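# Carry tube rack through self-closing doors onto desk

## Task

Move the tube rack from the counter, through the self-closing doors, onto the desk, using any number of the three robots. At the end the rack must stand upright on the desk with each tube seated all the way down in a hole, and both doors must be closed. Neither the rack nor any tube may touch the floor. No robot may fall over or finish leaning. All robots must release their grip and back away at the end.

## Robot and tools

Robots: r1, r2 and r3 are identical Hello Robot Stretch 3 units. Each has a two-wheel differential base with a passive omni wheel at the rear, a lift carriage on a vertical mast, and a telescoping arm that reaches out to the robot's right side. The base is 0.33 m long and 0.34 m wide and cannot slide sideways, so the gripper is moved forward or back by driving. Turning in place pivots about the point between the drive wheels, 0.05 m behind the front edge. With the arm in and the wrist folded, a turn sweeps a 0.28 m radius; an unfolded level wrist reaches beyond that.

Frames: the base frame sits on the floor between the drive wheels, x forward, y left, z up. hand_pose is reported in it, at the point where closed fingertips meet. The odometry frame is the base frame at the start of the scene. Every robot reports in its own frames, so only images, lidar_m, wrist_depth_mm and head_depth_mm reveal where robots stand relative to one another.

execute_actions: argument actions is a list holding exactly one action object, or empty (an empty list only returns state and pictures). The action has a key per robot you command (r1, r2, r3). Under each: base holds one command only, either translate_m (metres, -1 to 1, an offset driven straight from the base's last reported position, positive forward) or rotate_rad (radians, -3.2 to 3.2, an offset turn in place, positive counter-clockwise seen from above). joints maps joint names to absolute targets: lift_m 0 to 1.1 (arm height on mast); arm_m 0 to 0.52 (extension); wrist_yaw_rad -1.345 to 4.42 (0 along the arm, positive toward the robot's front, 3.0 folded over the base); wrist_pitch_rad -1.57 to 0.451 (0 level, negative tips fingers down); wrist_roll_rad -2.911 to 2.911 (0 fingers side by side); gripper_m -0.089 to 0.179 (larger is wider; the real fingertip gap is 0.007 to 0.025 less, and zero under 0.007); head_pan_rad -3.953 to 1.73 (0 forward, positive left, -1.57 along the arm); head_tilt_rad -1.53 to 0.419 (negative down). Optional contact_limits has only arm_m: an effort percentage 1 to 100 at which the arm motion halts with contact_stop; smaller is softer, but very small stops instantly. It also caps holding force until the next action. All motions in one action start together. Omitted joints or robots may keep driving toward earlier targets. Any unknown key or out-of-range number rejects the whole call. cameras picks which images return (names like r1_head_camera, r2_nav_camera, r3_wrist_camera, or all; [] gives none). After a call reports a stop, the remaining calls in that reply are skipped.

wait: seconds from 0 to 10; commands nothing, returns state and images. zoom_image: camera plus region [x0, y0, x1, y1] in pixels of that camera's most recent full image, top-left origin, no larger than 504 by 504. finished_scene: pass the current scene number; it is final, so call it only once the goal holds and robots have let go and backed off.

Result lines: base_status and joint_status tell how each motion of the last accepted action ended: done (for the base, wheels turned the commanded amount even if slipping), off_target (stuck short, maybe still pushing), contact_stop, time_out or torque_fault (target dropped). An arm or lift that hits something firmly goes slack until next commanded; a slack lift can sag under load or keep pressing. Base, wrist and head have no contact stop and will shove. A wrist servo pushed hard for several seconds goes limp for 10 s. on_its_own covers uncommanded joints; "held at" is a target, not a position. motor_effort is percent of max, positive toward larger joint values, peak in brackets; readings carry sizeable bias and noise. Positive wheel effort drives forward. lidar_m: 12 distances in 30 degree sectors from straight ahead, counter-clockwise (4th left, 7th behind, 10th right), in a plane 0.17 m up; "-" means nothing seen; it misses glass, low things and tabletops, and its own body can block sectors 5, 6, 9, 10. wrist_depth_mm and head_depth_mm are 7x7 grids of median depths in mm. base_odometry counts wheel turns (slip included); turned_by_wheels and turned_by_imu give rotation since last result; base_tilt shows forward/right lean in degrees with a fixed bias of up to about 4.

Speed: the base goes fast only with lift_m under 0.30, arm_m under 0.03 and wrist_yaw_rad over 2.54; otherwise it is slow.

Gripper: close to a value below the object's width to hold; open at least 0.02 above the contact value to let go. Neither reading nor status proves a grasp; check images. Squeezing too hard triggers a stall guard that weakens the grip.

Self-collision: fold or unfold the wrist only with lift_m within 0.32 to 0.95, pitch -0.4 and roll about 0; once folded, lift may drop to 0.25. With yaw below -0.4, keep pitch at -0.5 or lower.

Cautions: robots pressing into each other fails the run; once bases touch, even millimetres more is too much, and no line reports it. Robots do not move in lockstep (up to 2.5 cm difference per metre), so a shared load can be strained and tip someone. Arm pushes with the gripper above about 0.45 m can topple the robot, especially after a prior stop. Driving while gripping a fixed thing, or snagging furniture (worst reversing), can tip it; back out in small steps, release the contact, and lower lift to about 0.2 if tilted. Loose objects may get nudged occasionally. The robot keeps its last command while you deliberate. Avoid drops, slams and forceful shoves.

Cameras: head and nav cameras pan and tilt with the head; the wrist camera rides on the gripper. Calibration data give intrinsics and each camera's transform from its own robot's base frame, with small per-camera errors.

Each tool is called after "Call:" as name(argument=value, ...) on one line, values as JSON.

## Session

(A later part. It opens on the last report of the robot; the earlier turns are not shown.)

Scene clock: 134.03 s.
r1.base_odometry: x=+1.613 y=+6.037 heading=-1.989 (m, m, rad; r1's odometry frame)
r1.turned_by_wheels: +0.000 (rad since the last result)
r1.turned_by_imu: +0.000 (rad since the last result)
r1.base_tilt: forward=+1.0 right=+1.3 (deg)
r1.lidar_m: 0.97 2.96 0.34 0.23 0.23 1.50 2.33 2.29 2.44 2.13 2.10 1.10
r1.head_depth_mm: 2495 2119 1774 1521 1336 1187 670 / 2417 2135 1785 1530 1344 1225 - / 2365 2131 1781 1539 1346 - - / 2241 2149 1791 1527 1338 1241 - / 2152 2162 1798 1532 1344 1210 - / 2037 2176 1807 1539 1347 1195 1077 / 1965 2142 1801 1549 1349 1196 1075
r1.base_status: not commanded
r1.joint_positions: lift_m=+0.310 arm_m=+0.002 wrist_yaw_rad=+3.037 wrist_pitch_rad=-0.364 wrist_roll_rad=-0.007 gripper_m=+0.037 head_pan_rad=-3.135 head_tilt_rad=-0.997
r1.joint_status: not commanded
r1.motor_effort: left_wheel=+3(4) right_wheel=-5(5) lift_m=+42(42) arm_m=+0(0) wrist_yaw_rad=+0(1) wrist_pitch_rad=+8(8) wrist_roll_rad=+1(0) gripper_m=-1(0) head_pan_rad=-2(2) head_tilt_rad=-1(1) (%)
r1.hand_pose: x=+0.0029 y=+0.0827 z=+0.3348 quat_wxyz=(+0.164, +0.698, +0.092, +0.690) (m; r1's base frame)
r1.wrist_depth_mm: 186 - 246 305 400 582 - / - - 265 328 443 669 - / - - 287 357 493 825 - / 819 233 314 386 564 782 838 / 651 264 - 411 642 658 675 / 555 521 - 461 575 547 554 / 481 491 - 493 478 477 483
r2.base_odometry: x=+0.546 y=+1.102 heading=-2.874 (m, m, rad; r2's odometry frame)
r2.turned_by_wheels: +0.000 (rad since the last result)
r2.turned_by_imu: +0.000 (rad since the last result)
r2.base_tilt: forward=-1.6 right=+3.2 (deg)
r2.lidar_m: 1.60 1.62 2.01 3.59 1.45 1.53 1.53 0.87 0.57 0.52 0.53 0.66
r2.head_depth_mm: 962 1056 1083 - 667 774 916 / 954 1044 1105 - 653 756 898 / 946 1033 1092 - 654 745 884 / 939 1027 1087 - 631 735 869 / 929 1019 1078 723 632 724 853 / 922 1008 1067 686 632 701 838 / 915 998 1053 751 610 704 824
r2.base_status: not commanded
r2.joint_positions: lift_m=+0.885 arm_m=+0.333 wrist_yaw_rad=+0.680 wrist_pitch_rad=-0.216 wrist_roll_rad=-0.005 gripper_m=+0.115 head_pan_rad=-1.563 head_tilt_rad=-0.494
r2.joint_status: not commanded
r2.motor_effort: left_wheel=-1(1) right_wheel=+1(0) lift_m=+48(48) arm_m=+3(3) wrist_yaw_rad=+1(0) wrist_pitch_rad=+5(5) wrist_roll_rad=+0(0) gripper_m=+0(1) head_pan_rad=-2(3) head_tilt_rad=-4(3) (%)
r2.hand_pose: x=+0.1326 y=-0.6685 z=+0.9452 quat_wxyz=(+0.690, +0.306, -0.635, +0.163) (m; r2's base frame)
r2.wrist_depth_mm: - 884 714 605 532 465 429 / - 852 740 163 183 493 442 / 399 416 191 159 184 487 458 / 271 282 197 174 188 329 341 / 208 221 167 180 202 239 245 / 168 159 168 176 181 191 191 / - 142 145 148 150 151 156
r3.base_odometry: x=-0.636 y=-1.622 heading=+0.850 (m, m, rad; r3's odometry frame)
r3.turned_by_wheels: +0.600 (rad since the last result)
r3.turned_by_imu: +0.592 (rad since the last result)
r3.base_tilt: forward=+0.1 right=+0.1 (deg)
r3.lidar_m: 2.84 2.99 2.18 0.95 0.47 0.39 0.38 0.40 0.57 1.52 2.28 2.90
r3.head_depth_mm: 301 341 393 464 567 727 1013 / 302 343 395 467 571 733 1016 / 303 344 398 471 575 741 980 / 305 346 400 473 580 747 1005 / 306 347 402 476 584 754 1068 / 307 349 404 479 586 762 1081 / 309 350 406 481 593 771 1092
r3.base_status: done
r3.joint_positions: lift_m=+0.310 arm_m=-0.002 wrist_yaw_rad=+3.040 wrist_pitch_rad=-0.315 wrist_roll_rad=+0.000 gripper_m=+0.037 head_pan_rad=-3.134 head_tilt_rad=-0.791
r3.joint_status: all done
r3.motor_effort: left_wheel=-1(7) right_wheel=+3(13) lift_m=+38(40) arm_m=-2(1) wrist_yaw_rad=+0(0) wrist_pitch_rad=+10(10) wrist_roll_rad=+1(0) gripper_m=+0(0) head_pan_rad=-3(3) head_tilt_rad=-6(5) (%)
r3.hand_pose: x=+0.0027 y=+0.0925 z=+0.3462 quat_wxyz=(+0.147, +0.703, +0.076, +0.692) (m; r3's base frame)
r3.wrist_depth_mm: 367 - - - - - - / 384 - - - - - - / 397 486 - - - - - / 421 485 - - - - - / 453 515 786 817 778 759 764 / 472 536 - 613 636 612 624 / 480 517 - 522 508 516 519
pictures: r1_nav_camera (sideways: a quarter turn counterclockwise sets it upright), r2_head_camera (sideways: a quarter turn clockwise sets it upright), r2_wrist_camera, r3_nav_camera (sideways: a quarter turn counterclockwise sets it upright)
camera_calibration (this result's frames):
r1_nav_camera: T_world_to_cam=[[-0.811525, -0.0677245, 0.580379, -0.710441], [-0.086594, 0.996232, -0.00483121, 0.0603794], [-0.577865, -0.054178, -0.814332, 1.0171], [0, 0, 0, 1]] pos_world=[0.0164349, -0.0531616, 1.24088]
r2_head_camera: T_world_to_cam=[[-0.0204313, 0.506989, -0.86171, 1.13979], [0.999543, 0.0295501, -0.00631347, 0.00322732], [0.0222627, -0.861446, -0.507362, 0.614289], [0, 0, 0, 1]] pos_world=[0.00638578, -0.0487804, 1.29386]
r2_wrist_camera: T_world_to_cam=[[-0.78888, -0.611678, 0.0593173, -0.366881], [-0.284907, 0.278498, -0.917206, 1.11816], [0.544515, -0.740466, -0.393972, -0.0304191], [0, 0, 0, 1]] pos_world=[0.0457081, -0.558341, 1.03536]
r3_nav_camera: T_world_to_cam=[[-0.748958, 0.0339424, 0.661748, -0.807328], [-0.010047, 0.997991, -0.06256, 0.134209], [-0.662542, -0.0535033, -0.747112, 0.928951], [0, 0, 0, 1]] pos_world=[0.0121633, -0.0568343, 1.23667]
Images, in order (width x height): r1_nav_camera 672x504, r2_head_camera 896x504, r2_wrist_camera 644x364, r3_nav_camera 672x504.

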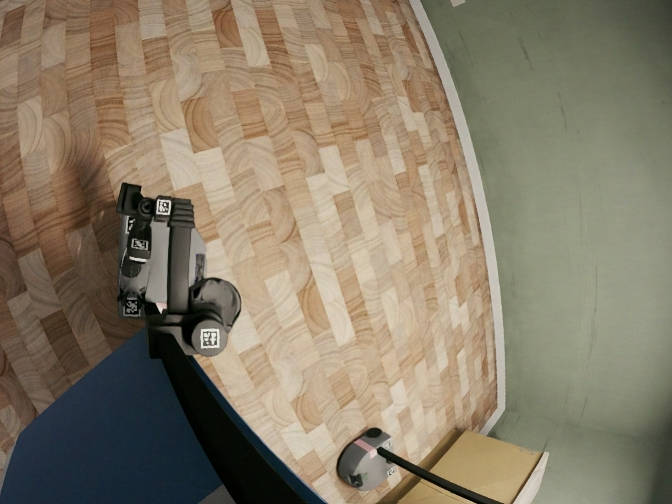

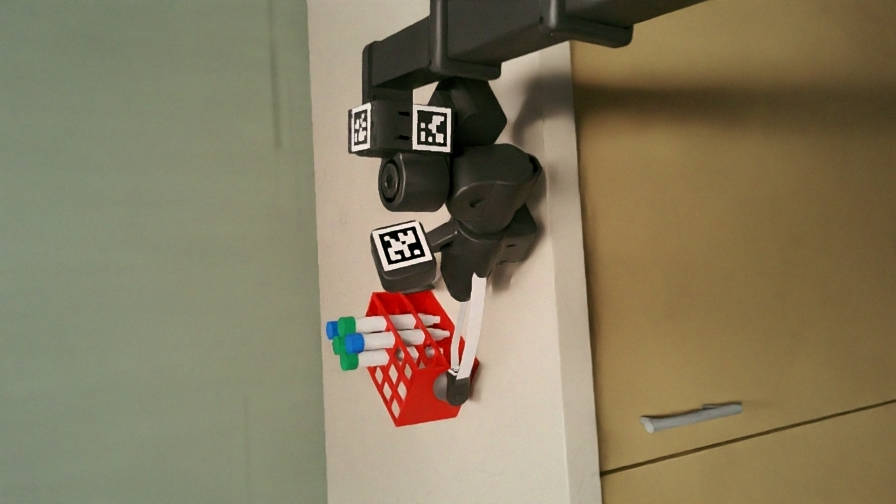

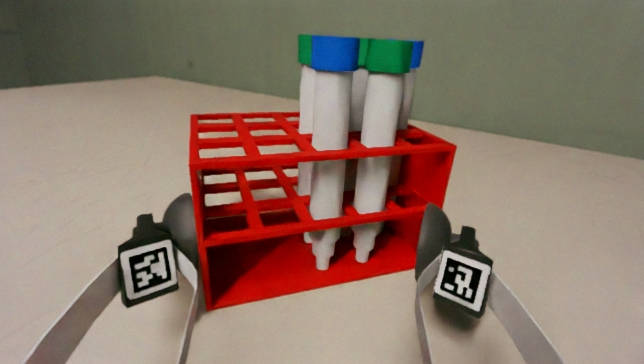

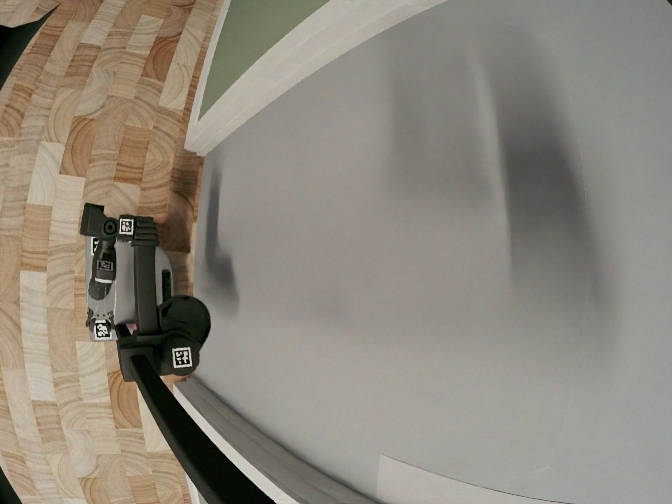

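Call:
execute_actions(actions=[{"r2":{"joints":{"gripper_m":0.179}}}], cameras=[])

Call:
execute_actions(actions=[{"r2":{"base":{"translate_m":-0.045},"joints":{"arm_m":0.385,"wrist_yaw_rad":0.95}},"r3":{"base":{"translate_m":-0.6}}}], cameras=["r2_wrist_camera","r2_head_camera","r3_nav_camera"])

Scene clock: 136.17 s.
r1.base_odometry: x=+1.613 y=+6.037 heading=-1.989 (m, m, rad; r1's odometry frame)
r1.turned_by_wheels: +0.000 (rad since the last result)
r1.turned_by_imu: +0.000 (rad since the last result)
r1.base_tilt: forward=+0.9 right=+1.3 (deg)
r1.lidar_m: 0.97 2.97 0.34 0.23 0.23 1.49 2.33 2.29 2.44 2.14 2.10 1.10
r1.head_depth_mm: 2472 2125 1782 1526 1330 1183 670 / 2418 2137 1777 1529 1336 1226 - / 2365 2139 1781 1532 1336 - - / 2252 2136 1779 1531 1343 1234 - / 2135 2146 1787 1541 1347 1212 - / 2048 2162 1801 1541 1348 1197 1076 / 1970 2135 1803 1548 1344 1193 1074
r1.base_status: not commanded
r1.joint_positions: lift_m=+0.310 arm_m=+0.002 wrist_yaw_rad=+3.037 wrist_pitch_rad=-0.364 wrist_roll_rad=-0.007 gripper_m=+0.037 head_pan_rad=-3.135 head_tilt_rad=-0.997
r1.joint_status: not commanded
r1.motor_effort: left_wheel=+4(4) right_wheel=-5(5) lift_m=+42(42) arm_m=+0(1) wrist_yaw_rad=+1(0) wrist_pitch_rad=+8(8) wrist_roll_rad=+1(1) gripper_m=+0(0) head_pan_rad=-2(2) head_tilt_rad=-2(2) (%)
r1.hand_pose: x=+0.0029 y=+0.0827 z=+0.3348 quat_wxyz=(+0.164, +0.698, +0.092, +0.690) (m; r1's base frame)
r1.wrist_depth_mm: 185 - 248 308 401 592 - / - - 267 328 446 693 - / - - 287 358 493 820 - / 829 234 314 392 566 791 828 / 665 265 - 411 638 658 665 / 556 524 - 462 566 556 561 / 476 490 - 489 476 473 480
r2.base_odometry: x=+0.546 y=+1.102 heading=-2.874 (m, m, rad; r2's odometry frame)
r2.turned_by_wheels: +0.000 (rad since the last result)
r2.turned_by_imu: +0.000 (rad since the last result)
r2.base_tilt: forward=-1.6 right=+3.2 (deg)
r2.lidar_m: 1.59 1.61 2.01 3.59 1.45 1.53 1.53 0.87 0.57 0.52 0.53 0.66
r2.head_depth_mm: 962 1053 1080 - 667 773 915 / 952 1044 1104 - 653 758 901 / 945 1038 1094 - 654 746 883 / 937 1028 1086 - 630 734 868 / 931 1018 1076 737 632 723 853 / 924 1009 1064 686 632 704 839 / 916 1004 1055 750 610 703 823
r2.base_status: not commanded
r2.joint_positions: lift_m=+0.885 arm_m=+0.333 wrist_yaw_rad=+0.680 wrist_pitch_rad=-0.216 wrist_roll_rad=-0.005 gripper_m=+0.179 head_pan_rad=-1.563 head_tilt_rad=-0.494
r2.joint_status: all done
r2.motor_effort: left_wheel=-1(1) right_wheel=+0(0) lift_m=+48(48) arm_m=+3(3) wrist_yaw_rad=+0(0) wrist_pitch_rad=+5(5) wrist_roll_rad=+0(0) gripper_m=+0(88) head_pan_rad=-3(3) head_tilt_rad=-3(3) (%)
r2.hand_pose: x=+0.1326 y=-0.6685 z=+0.9452 quat_wxyz=(+0.690, +0.306, -0.635, +0.163) (m; r2's base frame)
r2.wrist_depth_mm: - 878 736 587 519 467 421 / - 840 749 161 183 493 436 / 400 416 196 160 185 496 456 / 272 283 198 173 189 326 341 / 219 215 193 179 207 246 246 / - 170 169 176 182 181 192 / 140 142 145 147 150 151 154
r3.base_odometry: x=-0.636 y=-1.622 heading=+0.850 (m, m, rad; r3's odometry frame)
r3.turned_by_wheels: +0.000 (rad since the last result)
r3.turned_by_imu: +0.001 (rad since the last result)
r3.base_tilt: forward=+0.1 right=+0.1 (deg)
r3.lidar_m: 2.83 2.98 2.17 0.95 0.47 0.39 0.38 0.40 0.57 1.52 2.30 2.90
r3.head_depth_mm: 301 341 394 465 569 728 1015 / 302 342 396 468 572 734 1028 / 303 345 398 470 576 741 982 / 305 346 399 473 580 749 1002 / 306 347 402 476 584 754 1073 / 307 349 403 479 587 764 1088 / 308 350 406 482 591 770 1096
r3.base_status: not commanded
r3.joint_positions: lift_m=+0.310 arm_m=-0.002 wrist_yaw_rad=+3.040 wrist_pitch_rad=-0.315 wrist_roll_rad=+0.000 gripper_m=+0.037 head_pan_rad=-3.134 head_tilt_rad=-0.791
r3.joint_status: not commanded
r3.motor_effort: left_wheel=+0(2) right_wheel=+3(3) lift_m=+38(38) arm_m=-2(2) wrist_yaw_rad=+0(0) wrist_pitch_rad=+10(10) wrist_roll_rad=+0(1) gripper_m=+1(0) head_pan_rad=-4(3) head_tilt_rad=-6(6) (%)
r3.hand_pose: x=+0.0027 y=+0.0925 z=+0.3462 quat_wxyz=(+0.147, +0.703, +0.076, +0.692) (m; r3's base frame)
r3.wrist_depth_mm: 366 - - - - - - / 382 - - - - - - / 398 482 - - - - - / 421 483 979 983 - - - / 452 516 810 789 766 781 756 / 478 534 - 610 637 616 623 / 477 514 - 529 508 518 514
pictures: none
No camera images: the call's "cameras" was empty. Leave "cameras" out to get every camera's image.

Scene clock: 143.17 s.
r1.base_odometry: x=+1.613 y=+6.037 heading=-1.989 (m, m, rad; r1's odometry frame)
r1.turned_by_wheels: +0.000 (rad since the last result)
r1.turned_by_imu: -0.001 (rad since the last result)
r1.base_tilt: forward=+1.0 right=+1.4 (deg)
r1.lidar_m: 0.96 2.49 0.34 0.23 0.23 1.47 2.32 2.29 2.44 2.14 2.10 1.11
r1.head_depth_mm: 2505 2126 1785 1529 1337 1186 669 / 2404 2132 1782 1516 1335 1230 - / 2350 2139 1777 1530 1339 - - / 2258 2139 1777 1538 1347 1237 - / 2141 2151 1792 1536 1341 1219 - / 2047 2141 1799 1544 1342 1196 1076 / 1962 2119 1794 1544 1350 1199 1074
r1.base_status: not commanded
r1.joint_positions: lift_m=+0.310 arm_m=+0.002 wrist_yaw_rad=+3.037 wrist_pitch_rad=-0.364 wrist_roll_rad=-0.007 gripper_m=+0.037 head_pan_rad=-3.135 head_tilt_rad=-0.997
r1.joint_status: not commanded
r1.motor_effort: left_wheel=+3(3) right_wheel=-5(5) lift_m=+42(42) arm_m=+0(0) wrist_yaw_rad=+0(0) wrist_pitch_rad=+8(8) wrist_roll_rad=+0(1) gripper_m=+0(0) head_pan_rad=-3(2) head_tilt_rad=-1(2) (%)
r1.hand_pose: x=+0.0029 y=+0.0827 z=+0.3348 quat_wxyz=(+0.164, +0.698, +0.092, +0.690) (m; r1's base frame)
r1.wrist_depth_mm: 187 - 247 305 400 580 - / - - 266 328 449 683 - / - - 287 357 496 825 - / 843 233 315 396 564 785 847 / 658 266 - 417 633 661 665 / 554 523 - 463 572 550 562 / 479 493 - 491 476 479 480
r2.base_odometry: x=+0.589 y=+1.114 heading=-2.874 (m, m, rad; r2's odometry frame)
r2.turned_by_wheels: +0.000 (rad since the last result)
r2.turned_by_imu: -0.001 (rad since the last result)
r2.base_tilt: forward=-1.6 right=+3.3 (deg)
r2.lidar_m: 1.64 1.66 2.07 3.59 1.43 1.51 1.49 0.88 0.58 0.53 0.53 0.67
r2.head_depth_mm: 967 1058 1082 - 694 782 927 / 962 1048 1120 680 663 768 910 / 951 1042 1102 - 652 757 894 / 943 1031 1098 - 630 743 882 / 935 1025 1081 747 631 734 863 / 929 1016 1070 706 633 723 846 / 920 1003 1061 700 611 701 834
r2.base_status: done
r2.joint_positions: lift_m=+0.885 arm_m=+0.385 wrist_yaw_rad=+0.947 wrist_pitch_rad=-0.216 wrist_roll_rad=-0.005 gripper_m=+0.179 head_pan_rad=-1.563 head_tilt_rad=-0.494
r2.joint_status: all done
r2.motor_effort: left_wheel=-1(5) right_wheel=+0(4) lift_m=+48(48) arm_m=+3(4) wrist_yaw_rad=+2(6) wrist_pitch_rad=+5(5) wrist_roll_rad=+0(0) gripper_m=+0(1) head_pan_rad=-2(2) head_tilt_rad=-3(3) (%)
r2.hand_pose: x=+0.1776 y=-0.6729 z=+0.9452 quat_wxyz=(+0.662, +0.388, -0.589, +0.254) (m; r2's base frame)
r2.wrist_depth_mm: - - 990 695 559 477 408 / - - 909 145 170 484 414 / 403 424 189 151 181 479 426 / 271 280 223 166 189 326 343 / 220 211 193 175 208 247 247 / - 170 173 178 182 181 191 / 140 141 144 147 150 152 155
r3.base_odometry: x=-1.032 y=-2.072 heading=+0.850 (m, m, rad; r3's odometry frame)
r3.turned_by_wheels: +0.000 (rad since the last result)
r3.turned_by_imu: +0.003 (rad since the last result)
r3.base_tilt: forward=+0.2 right=+0.0 (deg)
r3.lidar_m: 3.41 3.14 0.44 0.92 1.04 1.50 0.29 0.25 0.25 0.28 0.47 3.20
r3.head_depth_mm: 1755 1995 2148 1818 1522 1311 1153 / 376 444 2025 1765 1528 1309 1165 / 332 383 453 557 718 1123 1176 / 300 338 391 464 570 741 1006 / - 302 343 398 474 583 764 / - 286 306 348 404 483 599 / - - 287 310 354 412 493
r3.base_status: done
r3.joint_positions: lift_m=+0.310 arm_m=-0.002 wrist_yaw_rad=+3.040 wrist_pitch_rad=-0.315 wrist_roll_rad=+0.000 gripper_m=+0.037 head_pan_rad=-3.134 head_tilt_rad=-0.795
r3.joint_status: not commanded
r3.motor_effort: left_wheel=-12(36) right_wheel=-14(52) lift_m=+38(39) arm_m=-2(2) wrist_yaw_rad=-1(2) wrist_pitch_rad=+10(10) wrist_roll_rad=+1(0) gripper_m=+1(0) head_pan_rad=-3(3) head_tilt_rad=-3(5) (%)
r3.hand_pose: x=+0.0027 y=+0.0924 z=+0.3461 quat_wxyz=(+0.147, +0.703, +0.076, +0.692) (m; r3's base frame)
r3.wrist_depth_mm: 888 - 909 950 500 421 - / 938 - - - 476 448 - / - - - - 494 - - / - 983 - 991 529 960 - / 752 744 803 796 567 732 761 / 606 612 - 611 603 624 627 / 510 504 - 534 504 515 524
pictures: r2_head_camera (sideways: a quarter turn clockwise sets it upright), r2_wrist_camera, r3_nav_camera (sideways: a quarter turn counterclockwise sets it upright)
camera_calibration (this result's frames):
r2_head_camera: T_world_to_cam=[[-0.0204313, 0.506989, -0.86171, 1.13979], [0.999543, 0.0295501, -0.00631347, 0.00322732], [0.0222627, -0.861446, -0.507362, 0.614289], [0, 0, 0, 1]] pos_world=[0.00638578, -0.0487804, 1.29386]
r2_wrist_camera: T_world_to_cam=[[-0.598795, -0.798703, 0.0593202, -0.493682], [-0.348538, 0.193183, -0.91717, 1.08605], [0.721087, -0.569872, -0.394055, 0.0253012], [0, 0, 0, 1]] pos_world=[0.0646709, -0.589693, 1.03535]
r3_nav_camera: T_world_to_cam=[[-0.751573, 0.0344135, 0.658752, -0.803407], [-0.00914316, 0.997999, -0.0625674, 0.134212], [-0.659587, -0.0530471, -0.749754, 0.93237], [0, 0, 0, 1]] pos_world=[0.0123866, -0.0568363, 1.23669]
Images, in order (width x height): r2_head_camera 896x504, r2_wrist_camera 644x364, r3_nav_camera 672x504.

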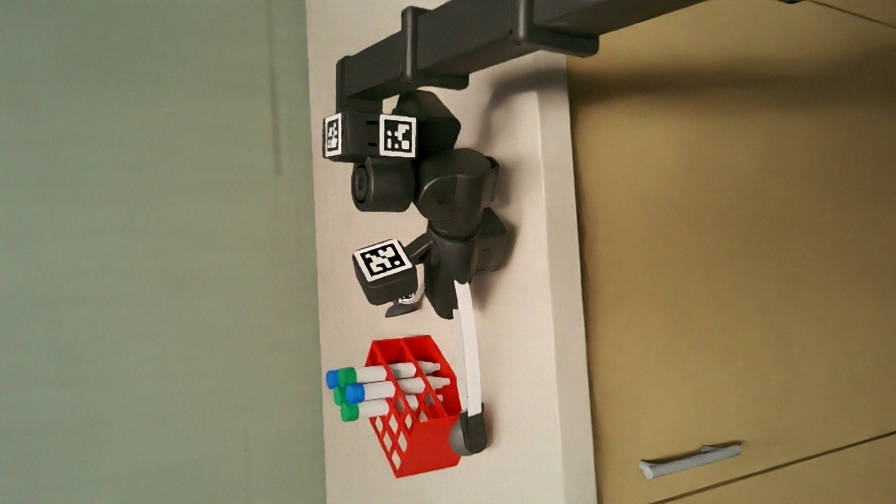

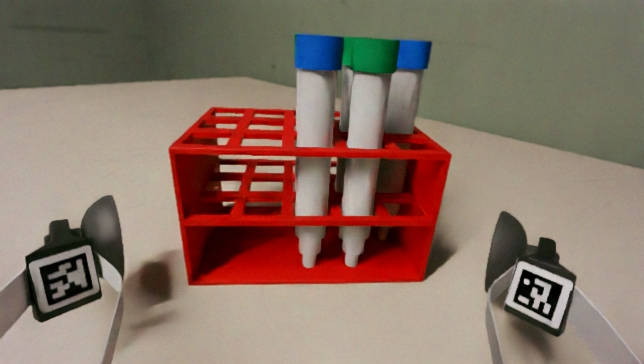

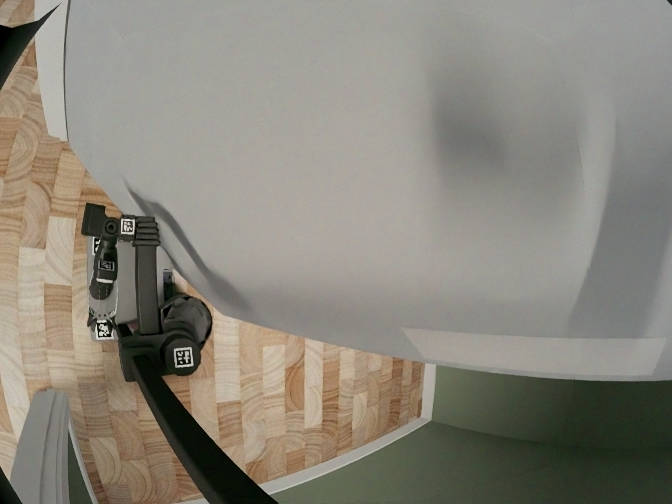

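Aligned. Forward 0.045.

Call:
execute_actions(actions=[{"r2":{"base":{"translate_m":0.037},"joints":{"arm_m":0.411}},"r3":{"base":{"translate_m":-0.35}}}], cameras=["r2_wrist_camera"])

Call:
execute_actions(actions=[{"r2":{"joints":{"gripper_m":0.125}},"r3":{"base":{"rotate_rad":0.5}}}], cameras=["r2_wrist_camera","r2_head_camera","r3_nav_camera"])

Scene clock: 148.53 s.
r1.base_odometry: x=+1.613 y=+6.037 heading=-1.989 (m, m, rad; r1's odometry frame)
r1.turned_by_wheels: +0.000 (rad since the last result)
r1.turned_by_imu: -0.001 (rad since the last result)
r1.base_tilt: forward=+1.0 right=+1.3 (deg)
r1.lidar_m: 0.97 2.34 0.34 0.23 0.23 1.50 2.33 2.29 2.45 2.14 2.10 1.10
r1.head_depth_mm: 2492 2124 1766 1528 1337 1185 670 / 2403 2135 1775 1536 1341 1232 - / 2358 2129 1775 1527 1339 - - / 2231 2141 1790 1529 1342 1230 - / 2150 2159 1791 1528 1350 1217 - / 2044 2155 1801 1539 1349 1198 1079 / 1965 2107 1796 1547 1350 1192 1075
r1.base_status: not commanded
r1.joint_positions: lift_m=+0.310 arm_m=+0.002 wrist_yaw_rad=+3.037 wrist_pitch_rad=-0.364 wrist_roll_rad=-0.007 gripper_m=+0.037 head_pan_rad=-3.135 head_tilt_rad=-0.997
r1.joint_status: not commanded
r1.motor_effort: left_wheel=+3(3) right_wheel=-5(5) lift_m=+42(42) arm_m=+1(0) wrist_yaw_rad=+1(1) wrist_pitch_rad=+8(8) wrist_roll_rad=+1(0) gripper_m=+0(0) head_pan_rad=-2(2) head_tilt_rad=-2(2) (%)
r1.hand_pose: x=+0.0029 y=+0.0827 z=+0.3348 quat_wxyz=(+0.164, +0.698, +0.092, +0.690) (m; r1's base frame)
r1.wrist_depth_mm: 186 - 247 306 399 588 - / - - 266 330 441 678 - / - - 289 356 498 819 - / 820 233 313 393 564 782 807 / 647 265 - 410 636 663 668 / 556 524 - 463 576 552 554 / 483 488 - 487 483 482 484
r2.base_odometry: x=+0.553 y=+1.104 heading=-2.874 (m, m, rad; r2's odometry frame)
r2.turned_by_wheels: +0.000 (rad since the last result)
r2.turned_by_imu: +0.000 (rad since the last result)
r2.base_tilt: forward=-1.6 right=+3.2 (deg)
r2.lidar_m: 1.61 1.62 2.02 3.59 1.44 1.53 1.53 0.88 0.57 0.52 0.53 0.66
r2.head_depth_mm: 963 1055 1084 - 679 775 914 / 956 1045 1123 709 656 760 897 / 945 1039 1100 681 630 748 886 / 937 1025 1095 682 630 738 870 / 930 1016 1083 714 632 727 856 / 921 1011 1068 686 632 713 840 / 916 998 1058 749 610 705 825
r2.base_status: done
r2.joint_positions: lift_m=+0.885 arm_m=+0.411 wrist_yaw_rad=+0.948 wrist_pitch_rad=-0.216 wrist_roll_rad=-0.005 gripper_m=+0.179 head_pan_rad=-1.563 head_tilt_rad=-0.494
r2.joint_status: all done
r2.motor_effort: left_wheel=-1(1) right_wheel=+0(7) lift_m=+48(48) arm_m=+3(4) wrist_yaw_rad=+2(2) wrist_pitch_rad=+5(5) wrist_roll_rad=+0(0) gripper_m=+0(1) head_pan_rad=-2(3) head_tilt_rad=-3(3) (%)
r2.hand_pose: x=+0.1776 y=-0.6988 z=+0.9452 quat_wxyz=(+0.662, +0.388, -0.589, +0.254) (m; r2's base frame)
r2.wrist_depth_mm: - - 940 655 519 448 379 / - - 893 98 100 458 392 / 399 422 174 107 109 466 405 / 273 123 119 110 112 326 340 / 218 125 174 123 147 130 244 / - 138 162 130 133 150 191 / 140 137 140 143 141 151 155
r3.base_odometry: x=-1.263 y=-2.335 heading=+0.850 (m, m, rad; r3's odometry frame)
r3.turned_by_wheels: +0.000 (rad since the last result)
r3.turned_by_imu: +0.002 (rad since the last result)
r3.base_tilt: forward=+0.2 right=+0.0 (deg)
r3.lidar_m: 3.77 0.67 0.80 1.01 1.06 1.54 1.75 0.24 0.22 0.23 0.29 0.67
r3.head_depth_mm: 1522 1672 1915 1813 1517 1314 1149 / 1842 1975 2069 1814 1518 1313 1165 / 2402 2577 2231 1820 1524 1308 1189 / - 2707 2203 1805 1518 1312 1170 / - 2932 2214 1809 1523 1299 1133 / - 2675 2027 1792 1451 555 643 / 1502 1699 1851 355 389 437 492
r3.base_status: done
r3.joint_positions: lift_m=+0.310 arm_m=-0.002 wrist_yaw_rad=+3.040 wrist_pitch_rad=-0.315 wrist_roll_rad=+0.000 gripper_m=+0.037 head_pan_rad=-3.134 head_tilt_rad=-0.795
r3.joint_status: not commanded
r3.motor_effort: left_wheel=-6(17) right_wheel=-2(23) lift_m=+37(38) arm_m=-2(2) wrist_yaw_rad=-1(0) wrist_pitch_rad=+10(10) wrist_roll_rad=+1(0) gripper_m=+0(1) head_pan_rad=-3(3) head_tilt_rad=-3(3) (%)
r3.hand_pose: x=+0.0027 y=+0.0924 z=+0.3461 quat_wxyz=(+0.147, +0.703, +0.076, +0.692) (m; r3's base frame)
r3.wrist_depth_mm: 900 - 940 968 975 832 572 / 956 - - - - 804 568 / - - - - - 826 560 / 985 993 - 998 - 817 581 / 755 757 791 789 767 730 637 / 605 609 - 606 635 615 614 / 510 514 - 527 515 512 519
pictures: r2_wrist_camera
camera_calibration (this result's frames):
r2_wrist_camera: T_world_to_cam=[[-0.598608, -0.798842, 0.0593201, -0.514527], [-0.348583, 0.193102, -0.91717, 1.09103], [0.72122, -0.569704, -0.394055, 0.010577], [0, 0, 0, 1]] pos_world=[0.0646849, -0.615679, 1.03535]
Images, in order (width x height): r2_wrist_camera 644x364.

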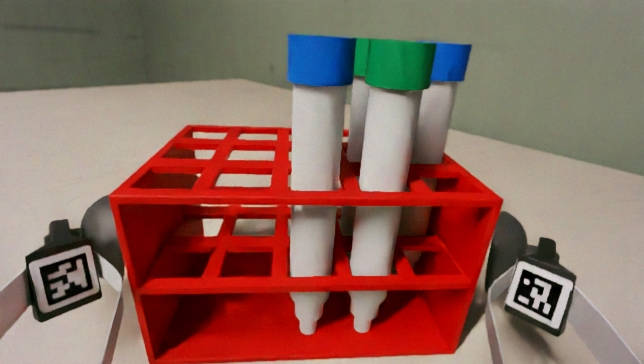

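Scene clock: 150.30 s.
r1.base_odometry: x=+1.613 y=+6.037 heading=-1.989 (m, m, rad; r1's odometry frame)
r1.turned_by_wheels: +0.000 (rad since the last result)
r1.turned_by_imu: +0.000 (rad since the last result)
r1.base_tilt: forward=+1.0 right=+1.3 (deg)
r1.lidar_m: 0.96 2.33 0.34 0.23 0.23 1.49 2.33 2.29 2.44 2.13 2.10 1.10
r1.head_depth_mm: 2494 2143 1768 1519 1337 1188 670 / 2413 2132 1777 1522 1334 1222 - / 2370 2148 1786 1531 1338 - - / 2238 2155 1782 1532 1346 1231 - / 2123 2149 1798 1531 1347 1213 - / 2037 2162 1780 1536 1345 1200 1075 / 1952 2134 1798 1549 1349 1202 1076
r1.base_status: not commanded
r1.joint_positions: lift_m=+0.310 arm_m=+0.002 wrist_yaw_rad=+3.037 wrist_pitch_rad=-0.364 wrist_roll_rad=-0.007 gripper_m=+0.037 head_pan_rad=-3.135 head_tilt_rad=-0.997
r1.joint_status: not commanded
r1.motor_effort: left_wheel=+4(3) right_wheel=-5(5) lift_m=+42(42) arm_m=+0(0) wrist_yaw_rad=+1(0) wrist_pitch_rad=+8(8) wrist_roll_rad=+0(1) gripper_m=+0(0) head_pan_rad=-2(2) head_tilt_rad=-1(2) (%)
r1.hand_pose: x=+0.0029 y=+0.0827 z=+0.3348 quat_wxyz=(+0.164, +0.698, +0.092, +0.690) (m; r1's base frame)
r1.wrist_depth_mm: 185 - 248 305 398 585 - / - - 267 331 446 683 - / - - 289 356 498 792 - / 829 232 313 388 563 776 831 / 660 267 - 406 639 668 665 / 546 521 - 459 577 552 551 / 479 486 - 487 477 480 483
r2.base_odometry: x=+0.553 y=+1.104 heading=-2.874 (m, m, rad; r2's odometry frame)
r2.turned_by_wheels: +0.000 (rad since the last result)
r2.turned_by_imu: +0.000 (rad since the last result)
r2.base_tilt: forward=-1.6 right=+3.2 (deg)
r2.lidar_m: 1.61 1.62 2.02 3.59 1.44 1.53 1.52 0.87 0.57 0.52 0.53 0.66
r2.head_depth_mm: 960 1054 1083 - 683 775 920 / 954 1048 1120 709 654 757 904 / 947 1035 1102 680 629 747 885 / 938 1028 1092 683 630 736 872 / 930 1017 1081 715 632 727 857 / 925 1009 1068 696 632 713 842 / 917 1002 1060 737 611 704 825
r2.base_status: not commanded
r2.joint_positions: lift_m=+0.885 arm_m=+0.411 wrist_yaw_rad=+0.950 wrist_pitch_rad=-0.216 wrist_roll_rad=-0.005 gripper_m=+0.126 head_pan_rad=-1.563 head_tilt_rad=-0.494
r2.joint_status: all done
r2.motor_effort: left_wheel=+0(1) right_wheel=+0(1) lift_m=+48(48) arm_m=+4(3) wrist_yaw_rad=+0(2) wrist_pitch_rad=+5(5) wrist_roll_rad=+0(0) gripper_m=-9(90) head_pan_rad=-2(3) head_tilt_rad=-3(3) (%)
r2.hand_pose: x=+0.1779 y=-0.6985 z=+0.9452 quat_wxyz=(+0.662, +0.388, -0.588, +0.255) (m; r2's base frame)
r2.wrist_depth_mm: - - 957 637 531 446 374 / - - 879 109 111 466 388 / 397 419 185 118 141 454 401 / 273 149 166 124 126 328 343 / 209 135 165 135 154 237 243 / - 154 163 149 162 188 190 / 139 142 144 147 148 152 156
r3.base_odometry: x=-1.263 y=-2.335 heading=+1.349 (m, m, rad; r3's odometry frame)
r3.turned_by_wheels: +0.499 (rad since the last result)
r3.turned_by_imu: +0.489 (rad since the last result)
r3.base_tilt: forward=+0.2 right=+0.0 (deg)
r3.lidar_m: 0.67 0.78 1.01 1.05 1.48 1.75 0.28 0.25 0.26 0.32 0.63 3.75
r3.head_depth_mm: 3518 2792 2238 1812 1524 1311 1153 / 1546 1729 2004 1817 1528 1309 1162 / 1585 1761 2024 1768 1518 1312 1192 / - 300 348 411 508 659 891 / - 285 313 366 440 550 729 / - - 292 331 388 470 597 / - - - 301 347 412 505
r3.base_status: done
r3.joint_positions: lift_m=+0.310 arm_m=-0.002 wrist_yaw_rad=+3.040 wrist_pitch_rad=-0.315 wrist_roll_rad=+0.000 gripper_m=+0.037 head_pan_rad=-3.134 head_tilt_rad=-0.795
r3.joint_status: not commanded
r3.motor_effort: left_wheel=-12(16) right_wheel=+5(18) lift_m=+37(37) arm_m=-2(3) wrist_yaw_rad=+0(0) wrist_pitch_rad=+10(10) wrist_roll_rad=+0(0) gripper_m=+0(0) head_pan_rad=-3(3) head_tilt_rad=-3(3) (%)
r3.hand_pose: x=+0.0027 y=+0.0924 z=+0.3461 quat_wxyz=(+0.147, +0.703, +0.076, +0.692) (m; r3's base frame)
r3.wrist_depth_mm: - - - - 938 879 786 / - - - - 975 890 826 / - - - - - 955 888 / - 998 - - - 978 902 / 748 759 794 807 771 748 785 / 618 603 - 604 648 614 619 / 504 506 - 528 504 516 511
pictures: r2_head_camera (sideways: a quarter turn clockwise sets it upright), r2_wrist_camera, r3_nav_camera (sideways: a quarter turn counterclockwise sets it upright)
camera_calibration (this result's frames):
r2_head_camera: T_world_to_cam=[[-0.0204312, 0.506989, -0.86171, 1.13979], [0.999543, 0.02955, -0.00631347, 0.00322732], [0.0222626, -0.861446, -0.507362, 0.614289], [0, 0, 0, 1]] pos_world=[0.00638578, -0.0487804, 1.29386]
r2_wrist_camera: T_world_to_cam=[[-0.597138, -0.799942, 0.0593242, -0.515113], [-0.348976, 0.192486, -0.917151, 1.09066], [0.722248, -0.568368, -0.394101, 0.0113864], [0, 0, 0, 1]] pos_world=[0.0647955, -0.615524, 1.03534]
r3_nav_camera: T_world_to_cam=[[-0.751573, 0.0344133, 0.658752, -0.803407], [-0.0091434, 0.997999, -0.0625674, 0.134212], [-0.659587, -0.0530472, -0.749754, 0.93237], [0, 0, 0, 1]] pos_world=[0.0123866, -0.0568363, 1.23669]
Images, in order (width x height): r2_head_camera 896x504, r2_wrist_camera 644x364, r3_nav_camera 672x504.

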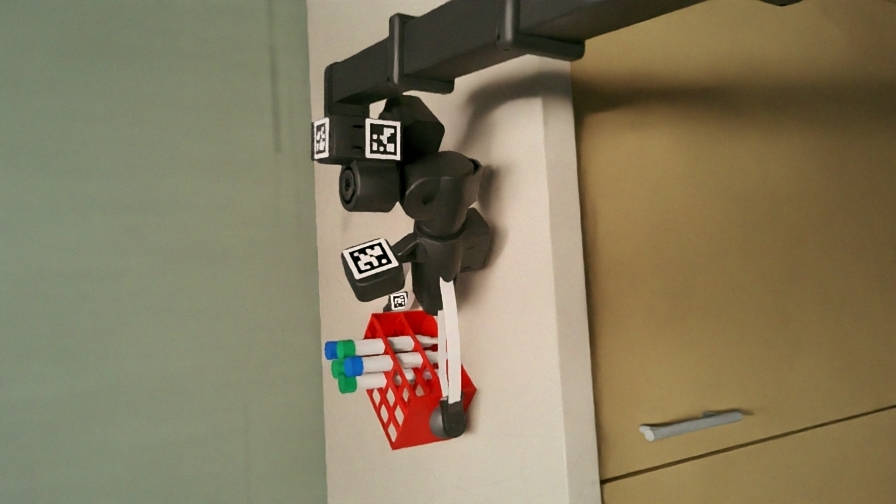

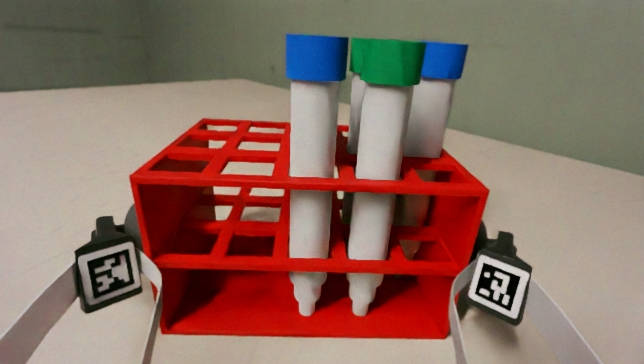

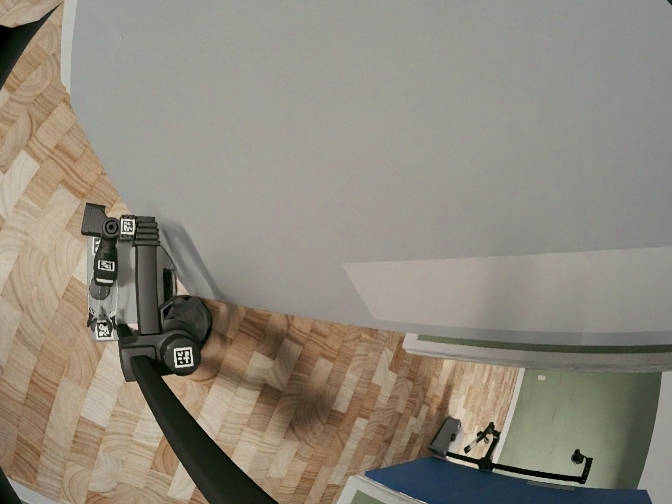

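Gripped. Tighten, lift.

Call:
execute_actions(actions=[{"r2":{"joints":{"gripper_m":0.1}},"r1":{"base":{"rotate_rad":-0.4}}}], cameras=["r2_wrist_camera"])

Call:
execute_actions(actions=[{"r2":{"joints":{"lift_m":0.93}},"r3":{"base":{"translate_m":-0.4}},"r1":{"base":{"translate_m":-0.15},"joints":{"head_pan_rad":0.5,"head_tilt_rad":-1.1}}}], cameras=["r2_wrist_camera","r1_nav_camera","r3_nav_camera"])

Scene clock: 152.63 s.
r1.base_odometry: x=+1.613 y=+6.037 heading=-2.389 (m, m, rad; r1's odometry frame)
r1.turned_by_wheels: -0.400 (rad since the last result)
r1.turned_by_imu: -0.396 (rad since the last result)
r1.base_tilt: forward=+0.9 right=+1.3 (deg)
r1.lidar_m: 0.99 0.97 0.80 0.34 0.26 0.26 2.32 2.29 2.29 2.49 2.10 1.84
r1.head_depth_mm: 1922 1819 1677 1519 446 588 1023 / 2116 2123 1731 1526 1341 670 - / 2672 2124 1774 1527 1342 - - / 2714 2159 1773 1529 1342 1231 - / 2548 2152 1794 1537 1344 1217 - / 2420 2161 1796 1545 1348 1196 1072 / 2222 2173 1799 1538 1349 1194 1072
r1.base_status: done
r1.joint_positions: lift_m=+0.310 arm_m=+0.002 wrist_yaw_rad=+3.037 wrist_pitch_rad=-0.364 wrist_roll_rad=-0.007 gripper_m=+0.037 head_pan_rad=-3.135 head_tilt_rad=-0.997
r1.joint_status: not commanded
r1.motor_effort: left_wheel=+1(16) right_wheel=-7(13) lift_m=+42(42) arm_m=+0(0) wrist_yaw_rad=+0(0) wrist_pitch_rad=+8(8) wrist_roll_rad=+0(1) gripper_m=+0(0) head_pan_rad=-2(2) head_tilt_rad=-1(2) (%)
r1.hand_pose: x=+0.0029 y=+0.0827 z=+0.3348 quat_wxyz=(+0.164, +0.698, +0.092, +0.690) (m; r1's base frame)
r1.wrist_depth_mm: 226 - 376 554 - - - / 238 - 402 599 - - - / 246 - 435 659 - - - / 253 289 476 704 821 813 838 / 263 311 - 630 669 662 667 / 269 332 - 551 572 555 556 / 279 335 - 513 482 476 480
r2.base_odometry: x=+0.553 y=+1.104 heading=-2.874 (m, m, rad; r2's odometry frame)
r2.turned_by_wheels: +0.000 (rad since the last result)
r2.turned_by_imu: +0.000 (rad since the last result)
r2.base_tilt: forward=-1.6 right=+3.3 (deg)
r2.lidar_m: 1.61 1.62 2.02 3.57 1.40 1.50 1.52 0.87 0.57 0.53 0.53 0.66
r2.head_depth_mm: 962 1057 1088 - 682 774 916 / 953 1046 1118 708 656 758 901 / 945 1034 1099 681 629 747 888 / 937 1026 1093 684 630 737 869 / 930 1017 1075 715 632 725 854 / 925 1010 1069 697 632 713 840 / 915 1002 1057 736 610 705 827
r2.base_status: not commanded
r2.joint_positions: lift_m=+0.885 arm_m=+0.411 wrist_yaw_rad=+0.950 wrist_pitch_rad=-0.216 wrist_roll_rad=-0.005 gripper_m=+0.104 head_pan_rad=-1.563 head_tilt_rad=-0.494
r2.joint_status: gripper_m off_target (ended at +0.104, target +0.100)
r2.motor_effort: left_wheel=-1(1) right_wheel=+0(1) lift_m=+48(48) arm_m=+3(4) wrist_yaw_rad=+0(0) wrist_pitch_rad=+5(5) wrist_roll_rad=+0(0) gripper_m=-20(98) head_pan_rad=-2(2) head_tilt_rad=-3(4) (%)
r2.hand_pose: x=+0.1779 y=-0.6985 z=+0.9452 quat_wxyz=(+0.662, +0.388, -0.588, +0.255) (m; r2's base frame)
r2.wrist_depth_mm: - - 931 647 520 447 376 / - - 880 109 110 462 393 / 404 422 185 118 141 465 405 / 272 149 166 124 125 326 340 / 208 137 164 136 154 236 245 / - 154 163 150 163 187 190 / 140 141 145 147 148 151 157
r3.base_odometry: x=-1.263 y=-2.335 heading=+1.349 (m, m, rad; r3's odometry frame)
r3.turned_by_wheels: +0.000 (rad since the last result)
r3.turned_by_imu: +0.001 (rad since the last result)
r3.base_tilt: forward=+0.1 right=+0.0 (deg)
r3.lidar_m: 0.67 0.78 1.00 1.05 1.48 1.76 0.28 0.25 0.26 0.32 0.63 3.74
r3.head_depth_mm: 3489 2790 2233 1815 1520 1312 1152 / 1540 1728 2005 1809 1528 1311 1156 / 1584 1764 2022 1757 1528 1309 1196 / - 301 347 412 508 661 893 / - 285 314 365 441 550 731 / - - 291 330 388 471 597 / - - - 301 348 411 506
r3.base_status: not commanded
r3.joint_positions: lift_m=+0.310 arm_m=-0.002 wrist_yaw_rad=+3.040 wrist_pitch_rad=-0.315 wrist_roll_rad=+0.000 gripper_m=+0.037 head_pan_rad=-3.134 head_tilt_rad=-0.795
r3.joint_status: not commanded
r3.motor_effort: left_wheel=-12(12) right_wheel=+4(5) lift_m=+37(37) arm_m=-2(2) wrist_yaw_rad=+0(0) wrist_pitch_rad=+10(10) wrist_roll_rad=+0(0) gripper_m=+0(0) head_pan_rad=-3(3) head_tilt_rad=-4(3) (%)
r3.hand_pose: x=+0.0027 y=+0.0924 z=+0.3461 quat_wxyz=(+0.147, +0.703, +0.076, +0.692) (m; r3's base frame)
r3.wrist_depth_mm: - - - - 959 877 805 / - - - - 984 902 809 / - - - - - 963 867 / - 995 - - - 939 901 / 746 759 792 792 749 776 784 / 611 605 - 607 644 618 620 / 509 509 - 530 501 514 517
pictures: r2_wrist_camera
camera_calibration (this result's frames):
r2_wrist_camera: T_world_to_cam=[[-0.597138, -0.799942, 0.0593262, -0.515114], [-0.348977, 0.192484, -0.917151, 1.09066], [0.722247, -0.568369, -0.394101, 0.0113859], [0, 0, 0, 1]] pos_world=[0.0647955, -0.615524, 1.03534]
Images, in order (width x height): r2_wrist_camera 644x364.

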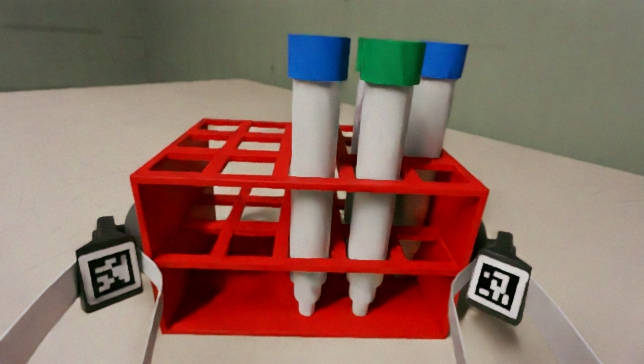

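Scene clock: 157.90 s.
r1.base_odometry: x=+1.722 y=+6.140 heading=-2.388 (m, m, rad; r1's odometry frame)
r1.turned_by_wheels: +0.000 (rad since the last result)
r1.turned_by_imu: +0.000 (rad since the last result)
r1.base_tilt: forward=+1.0 right=+1.3 (deg)
r1.lidar_m: 1.11 1.12 0.53 0.26 0.22 1.35 2.19 2.19 2.19 2.48 2.21 2.06
r1.head_depth_mm: 1025 1283 1556 1437 1285 1166 1060 / 1060 1249 1542 1434 1296 1165 1079 / 2230 1877 1598 1442 1288 1171 1096 / 2230 1891 1636 1444 1293 1175 - / 2123 1891 1641 1444 1295 1177 - / 2087 1893 1643 1452 1299 1159 - / 2248 1903 1644 1433 1054 796 665
r1.base_status: done
r1.joint_positions: lift_m=+0.310 arm_m=+0.002 wrist_yaw_rad=+3.037 wrist_pitch_rad=-0.364 wrist_roll_rad=-0.007 gripper_m=+0.037 head_pan_rad=+0.493 head_tilt_rad=-1.087
r1.joint_status: all done
r1.motor_effort: left_wheel=+2(7) right_wheel=-6(10) lift_m=+42(42) arm_m=+0(0) wrist_yaw_rad=+0(0) wrist_pitch_rad=+8(8) wrist_roll_rad=+1(1) gripper_m=+0(0) head_pan_rad=+3(47) head_tilt_rad=-7(20) (%)
r1.hand_pose: x=+0.0029 y=+0.0827 z=+0.3348 quat_wxyz=(+0.164, +0.698, +0.092, +0.690) (m; r1's base frame)
r1.wrist_depth_mm: 183 - 293 408 709 - - / 201 - 309 440 800 - - / 227 - 333 474 926 - - / 779 234 369 516 797 821 827 / 664 259 - 527 658 668 666 / 557 295 - 539 577 552 556 / 481 480 - 503 477 476 477
r2.base_odometry: x=+0.553 y=+1.104 heading=-2.874 (m, m, rad; r2's odometry frame)
r2.turned_by_wheels: +0.000 (rad since the last result)
r2.turned_by_imu: +0.000 (rad since the last result)
r2.base_tilt: forward=-1.6 right=+3.3 (deg)
r2.lidar_m: 1.61 1.62 2.03 3.59 1.33 1.44 1.53 0.87 0.57 0.53 0.53 0.66
r2.head_depth_mm: 963 1057 1125 707 667 768 919 / 953 1044 - 742 655 759 902 / 945 1036 - 708 629 748 885 / 940 1027 1090 683 631 737 869 / 929 1022 1073 715 631 726 856 / 923 1012 916 685 632 712 842 / 917 997 1060 750 610 704 826
r2.base_status: not commanded
r2.joint_positions: lift_m=+0.930 arm_m=+0.411 wrist_yaw_rad=+0.950 wrist_pitch_rad=-0.227 wrist_roll_rad=-0.005 gripper_m=+0.104 head_pan_rad=-1.563 head_tilt_rad=-0.494
r2.joint_status: all done
r2.motor_effort: left_wheel=+0(1) right_wheel=-1(1) lift_m=+49(52) arm_m=+3(3) wrist_yaw_rad=+0(0) wrist_pitch_rad=+9(9) wrist_roll_rad=+0(0) gripper_m=-19(20) head_pan_rad=-4(3) head_tilt_rad=-3(3) (%)
r2.hand_pose: x=+0.1772 y=-0.6980 z=+0.9875 quat_wxyz=(+0.663, +0.392, -0.586, +0.251) (m; r2's base frame)
r2.wrist_depth_mm: - - 949 649 528 448 383 / - - 967 116 116 458 394 / 527 546 484 123 144 480 404 / 360 149 165 127 128 435 407 / 279 136 164 136 154 315 323 / 232 152 165 150 164 250 253 / 186 186 152 155 158 203 211
r3.base_odometry: x=-1.351 y=-2.725 heading=+1.349 (m, m, rad; r3's odometry frame)
r3.turned_by_wheels: +0.000 (rad since the last result)
r3.turned_by_imu: +0.002 (rad since the last result)
r3.base_tilt: forward=+0.1 right=+0.0 (deg)
r3.lidar_m: 1.06 1.25 1.21 1.27 1.62 1.37 1.20 0.90 0.23 0.24 0.34 4.08
r3.head_depth_mm: 1167 1307 2042 1795 1523 1312 1156 / 1233 1383 1569 1736 1516 1315 1163 / 1298 1466 1668 1802 1514 1307 1193 / 1373 1549 1782 1810 1519 1317 1173 / 1287 1434 1613 1712 1519 1307 1151 / 1131 1245 1383 1549 1522 1312 1149 / 1008 1091 1202 1334 1439 1313 1153
r3.base_status: done
r3.joint_positions: lift_m=+0.310 arm_m=-0.002 wrist_yaw_rad=+3.040 wrist_pitch_rad=-0.315 wrist_roll_rad=+0.000 gripper_m=+0.037 head_pan_rad=-3.134 head_tilt_rad=-0.795
r3.joint_status: not commanded
r3.motor_effort: left_wheel=-6(14) right_wheel=+7(16) lift_m=+38(37) arm_m=-2(2) wrist_yaw_rad=+0(0) wrist_pitch_rad=+10(10) wrist_roll_rad=+0(0) gripper_m=+0(0) head_pan_rad=-2(4) head_tilt_rad=-3(3) (%)
r3.hand_pose: x=+0.0027 y=+0.0924 z=+0.3461 quat_wxyz=(+0.147, +0.703, +0.076, +0.692) (m; r3's base frame)
r3.wrist_depth_mm: - - - - - - 961 / - - - - - - - / - - - - - - - / - 985 - 992 980 - - / 767 761 804 819 754 764 767 / 609 602 - 615 638 622 613 / 505 515 - 529 513 520 521
pictures: r1_nav_camera (sideways: a quarter turn counterclockwise sets it upright), r2_wrist_camera, r3_nav_camera (sideways: a quarter turn counterclockwise sets it upright)
camera_calibration (this result's frames):
r1_nav_camera: T_world_to_cam=[[0.728978, 0.462359, 0.504792, -0.621369], [0.541499, -0.840615, -0.0120342, 0.0659245], [0.418772, 0.282117, -0.863157, 1.07449], [0, 0, 0, 1]] pos_world=[-0.0326994, 0.039581, 1.24191]
r2_wrist_camera: T_world_to_cam=[[-0.596621, -0.800312, 0.0595318, -0.518197], [-0.357, 0.198237, -0.912827, 1.1303], [0.718745, -0.565864, -0.403984, 0.0409821], [0, 0, 0, 1]] pos_world=[0.0648933, -0.615595, 1.07917]
r3_nav_camera: T_world_to_cam=[[-0.751573, 0.0344135, 0.658752, -0.803407], [-0.00914316, 0.997999, -0.0625674, 0.134212], [-0.659587, -0.0530471, -0.749754, 0.93237], [0, 0, 0, 1]] pos_world=[0.0123866, -0.0568363, 1.23669]
Images, in order (width x height): r1_nav_camera 672x504, r2_wrist_camera 644x364, r3_nav_camera 672x504.

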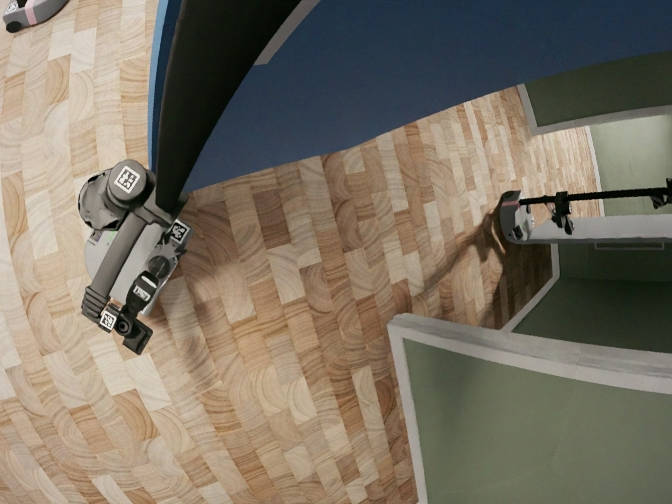

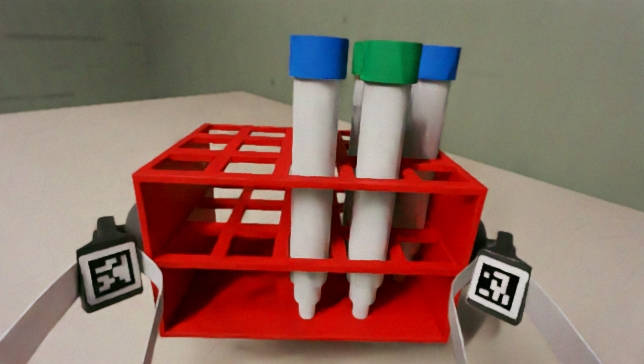

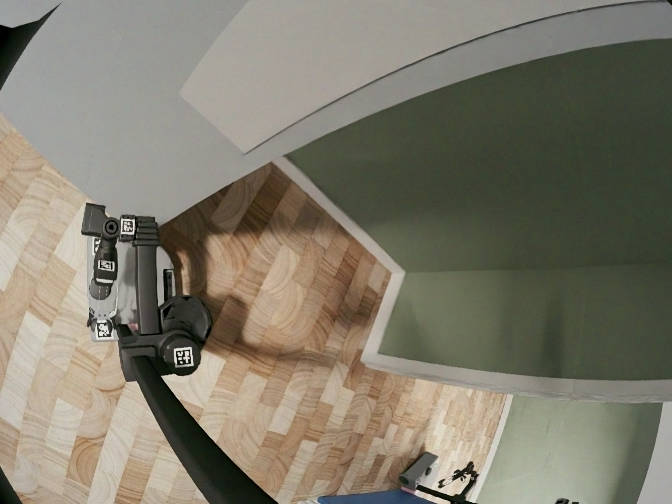

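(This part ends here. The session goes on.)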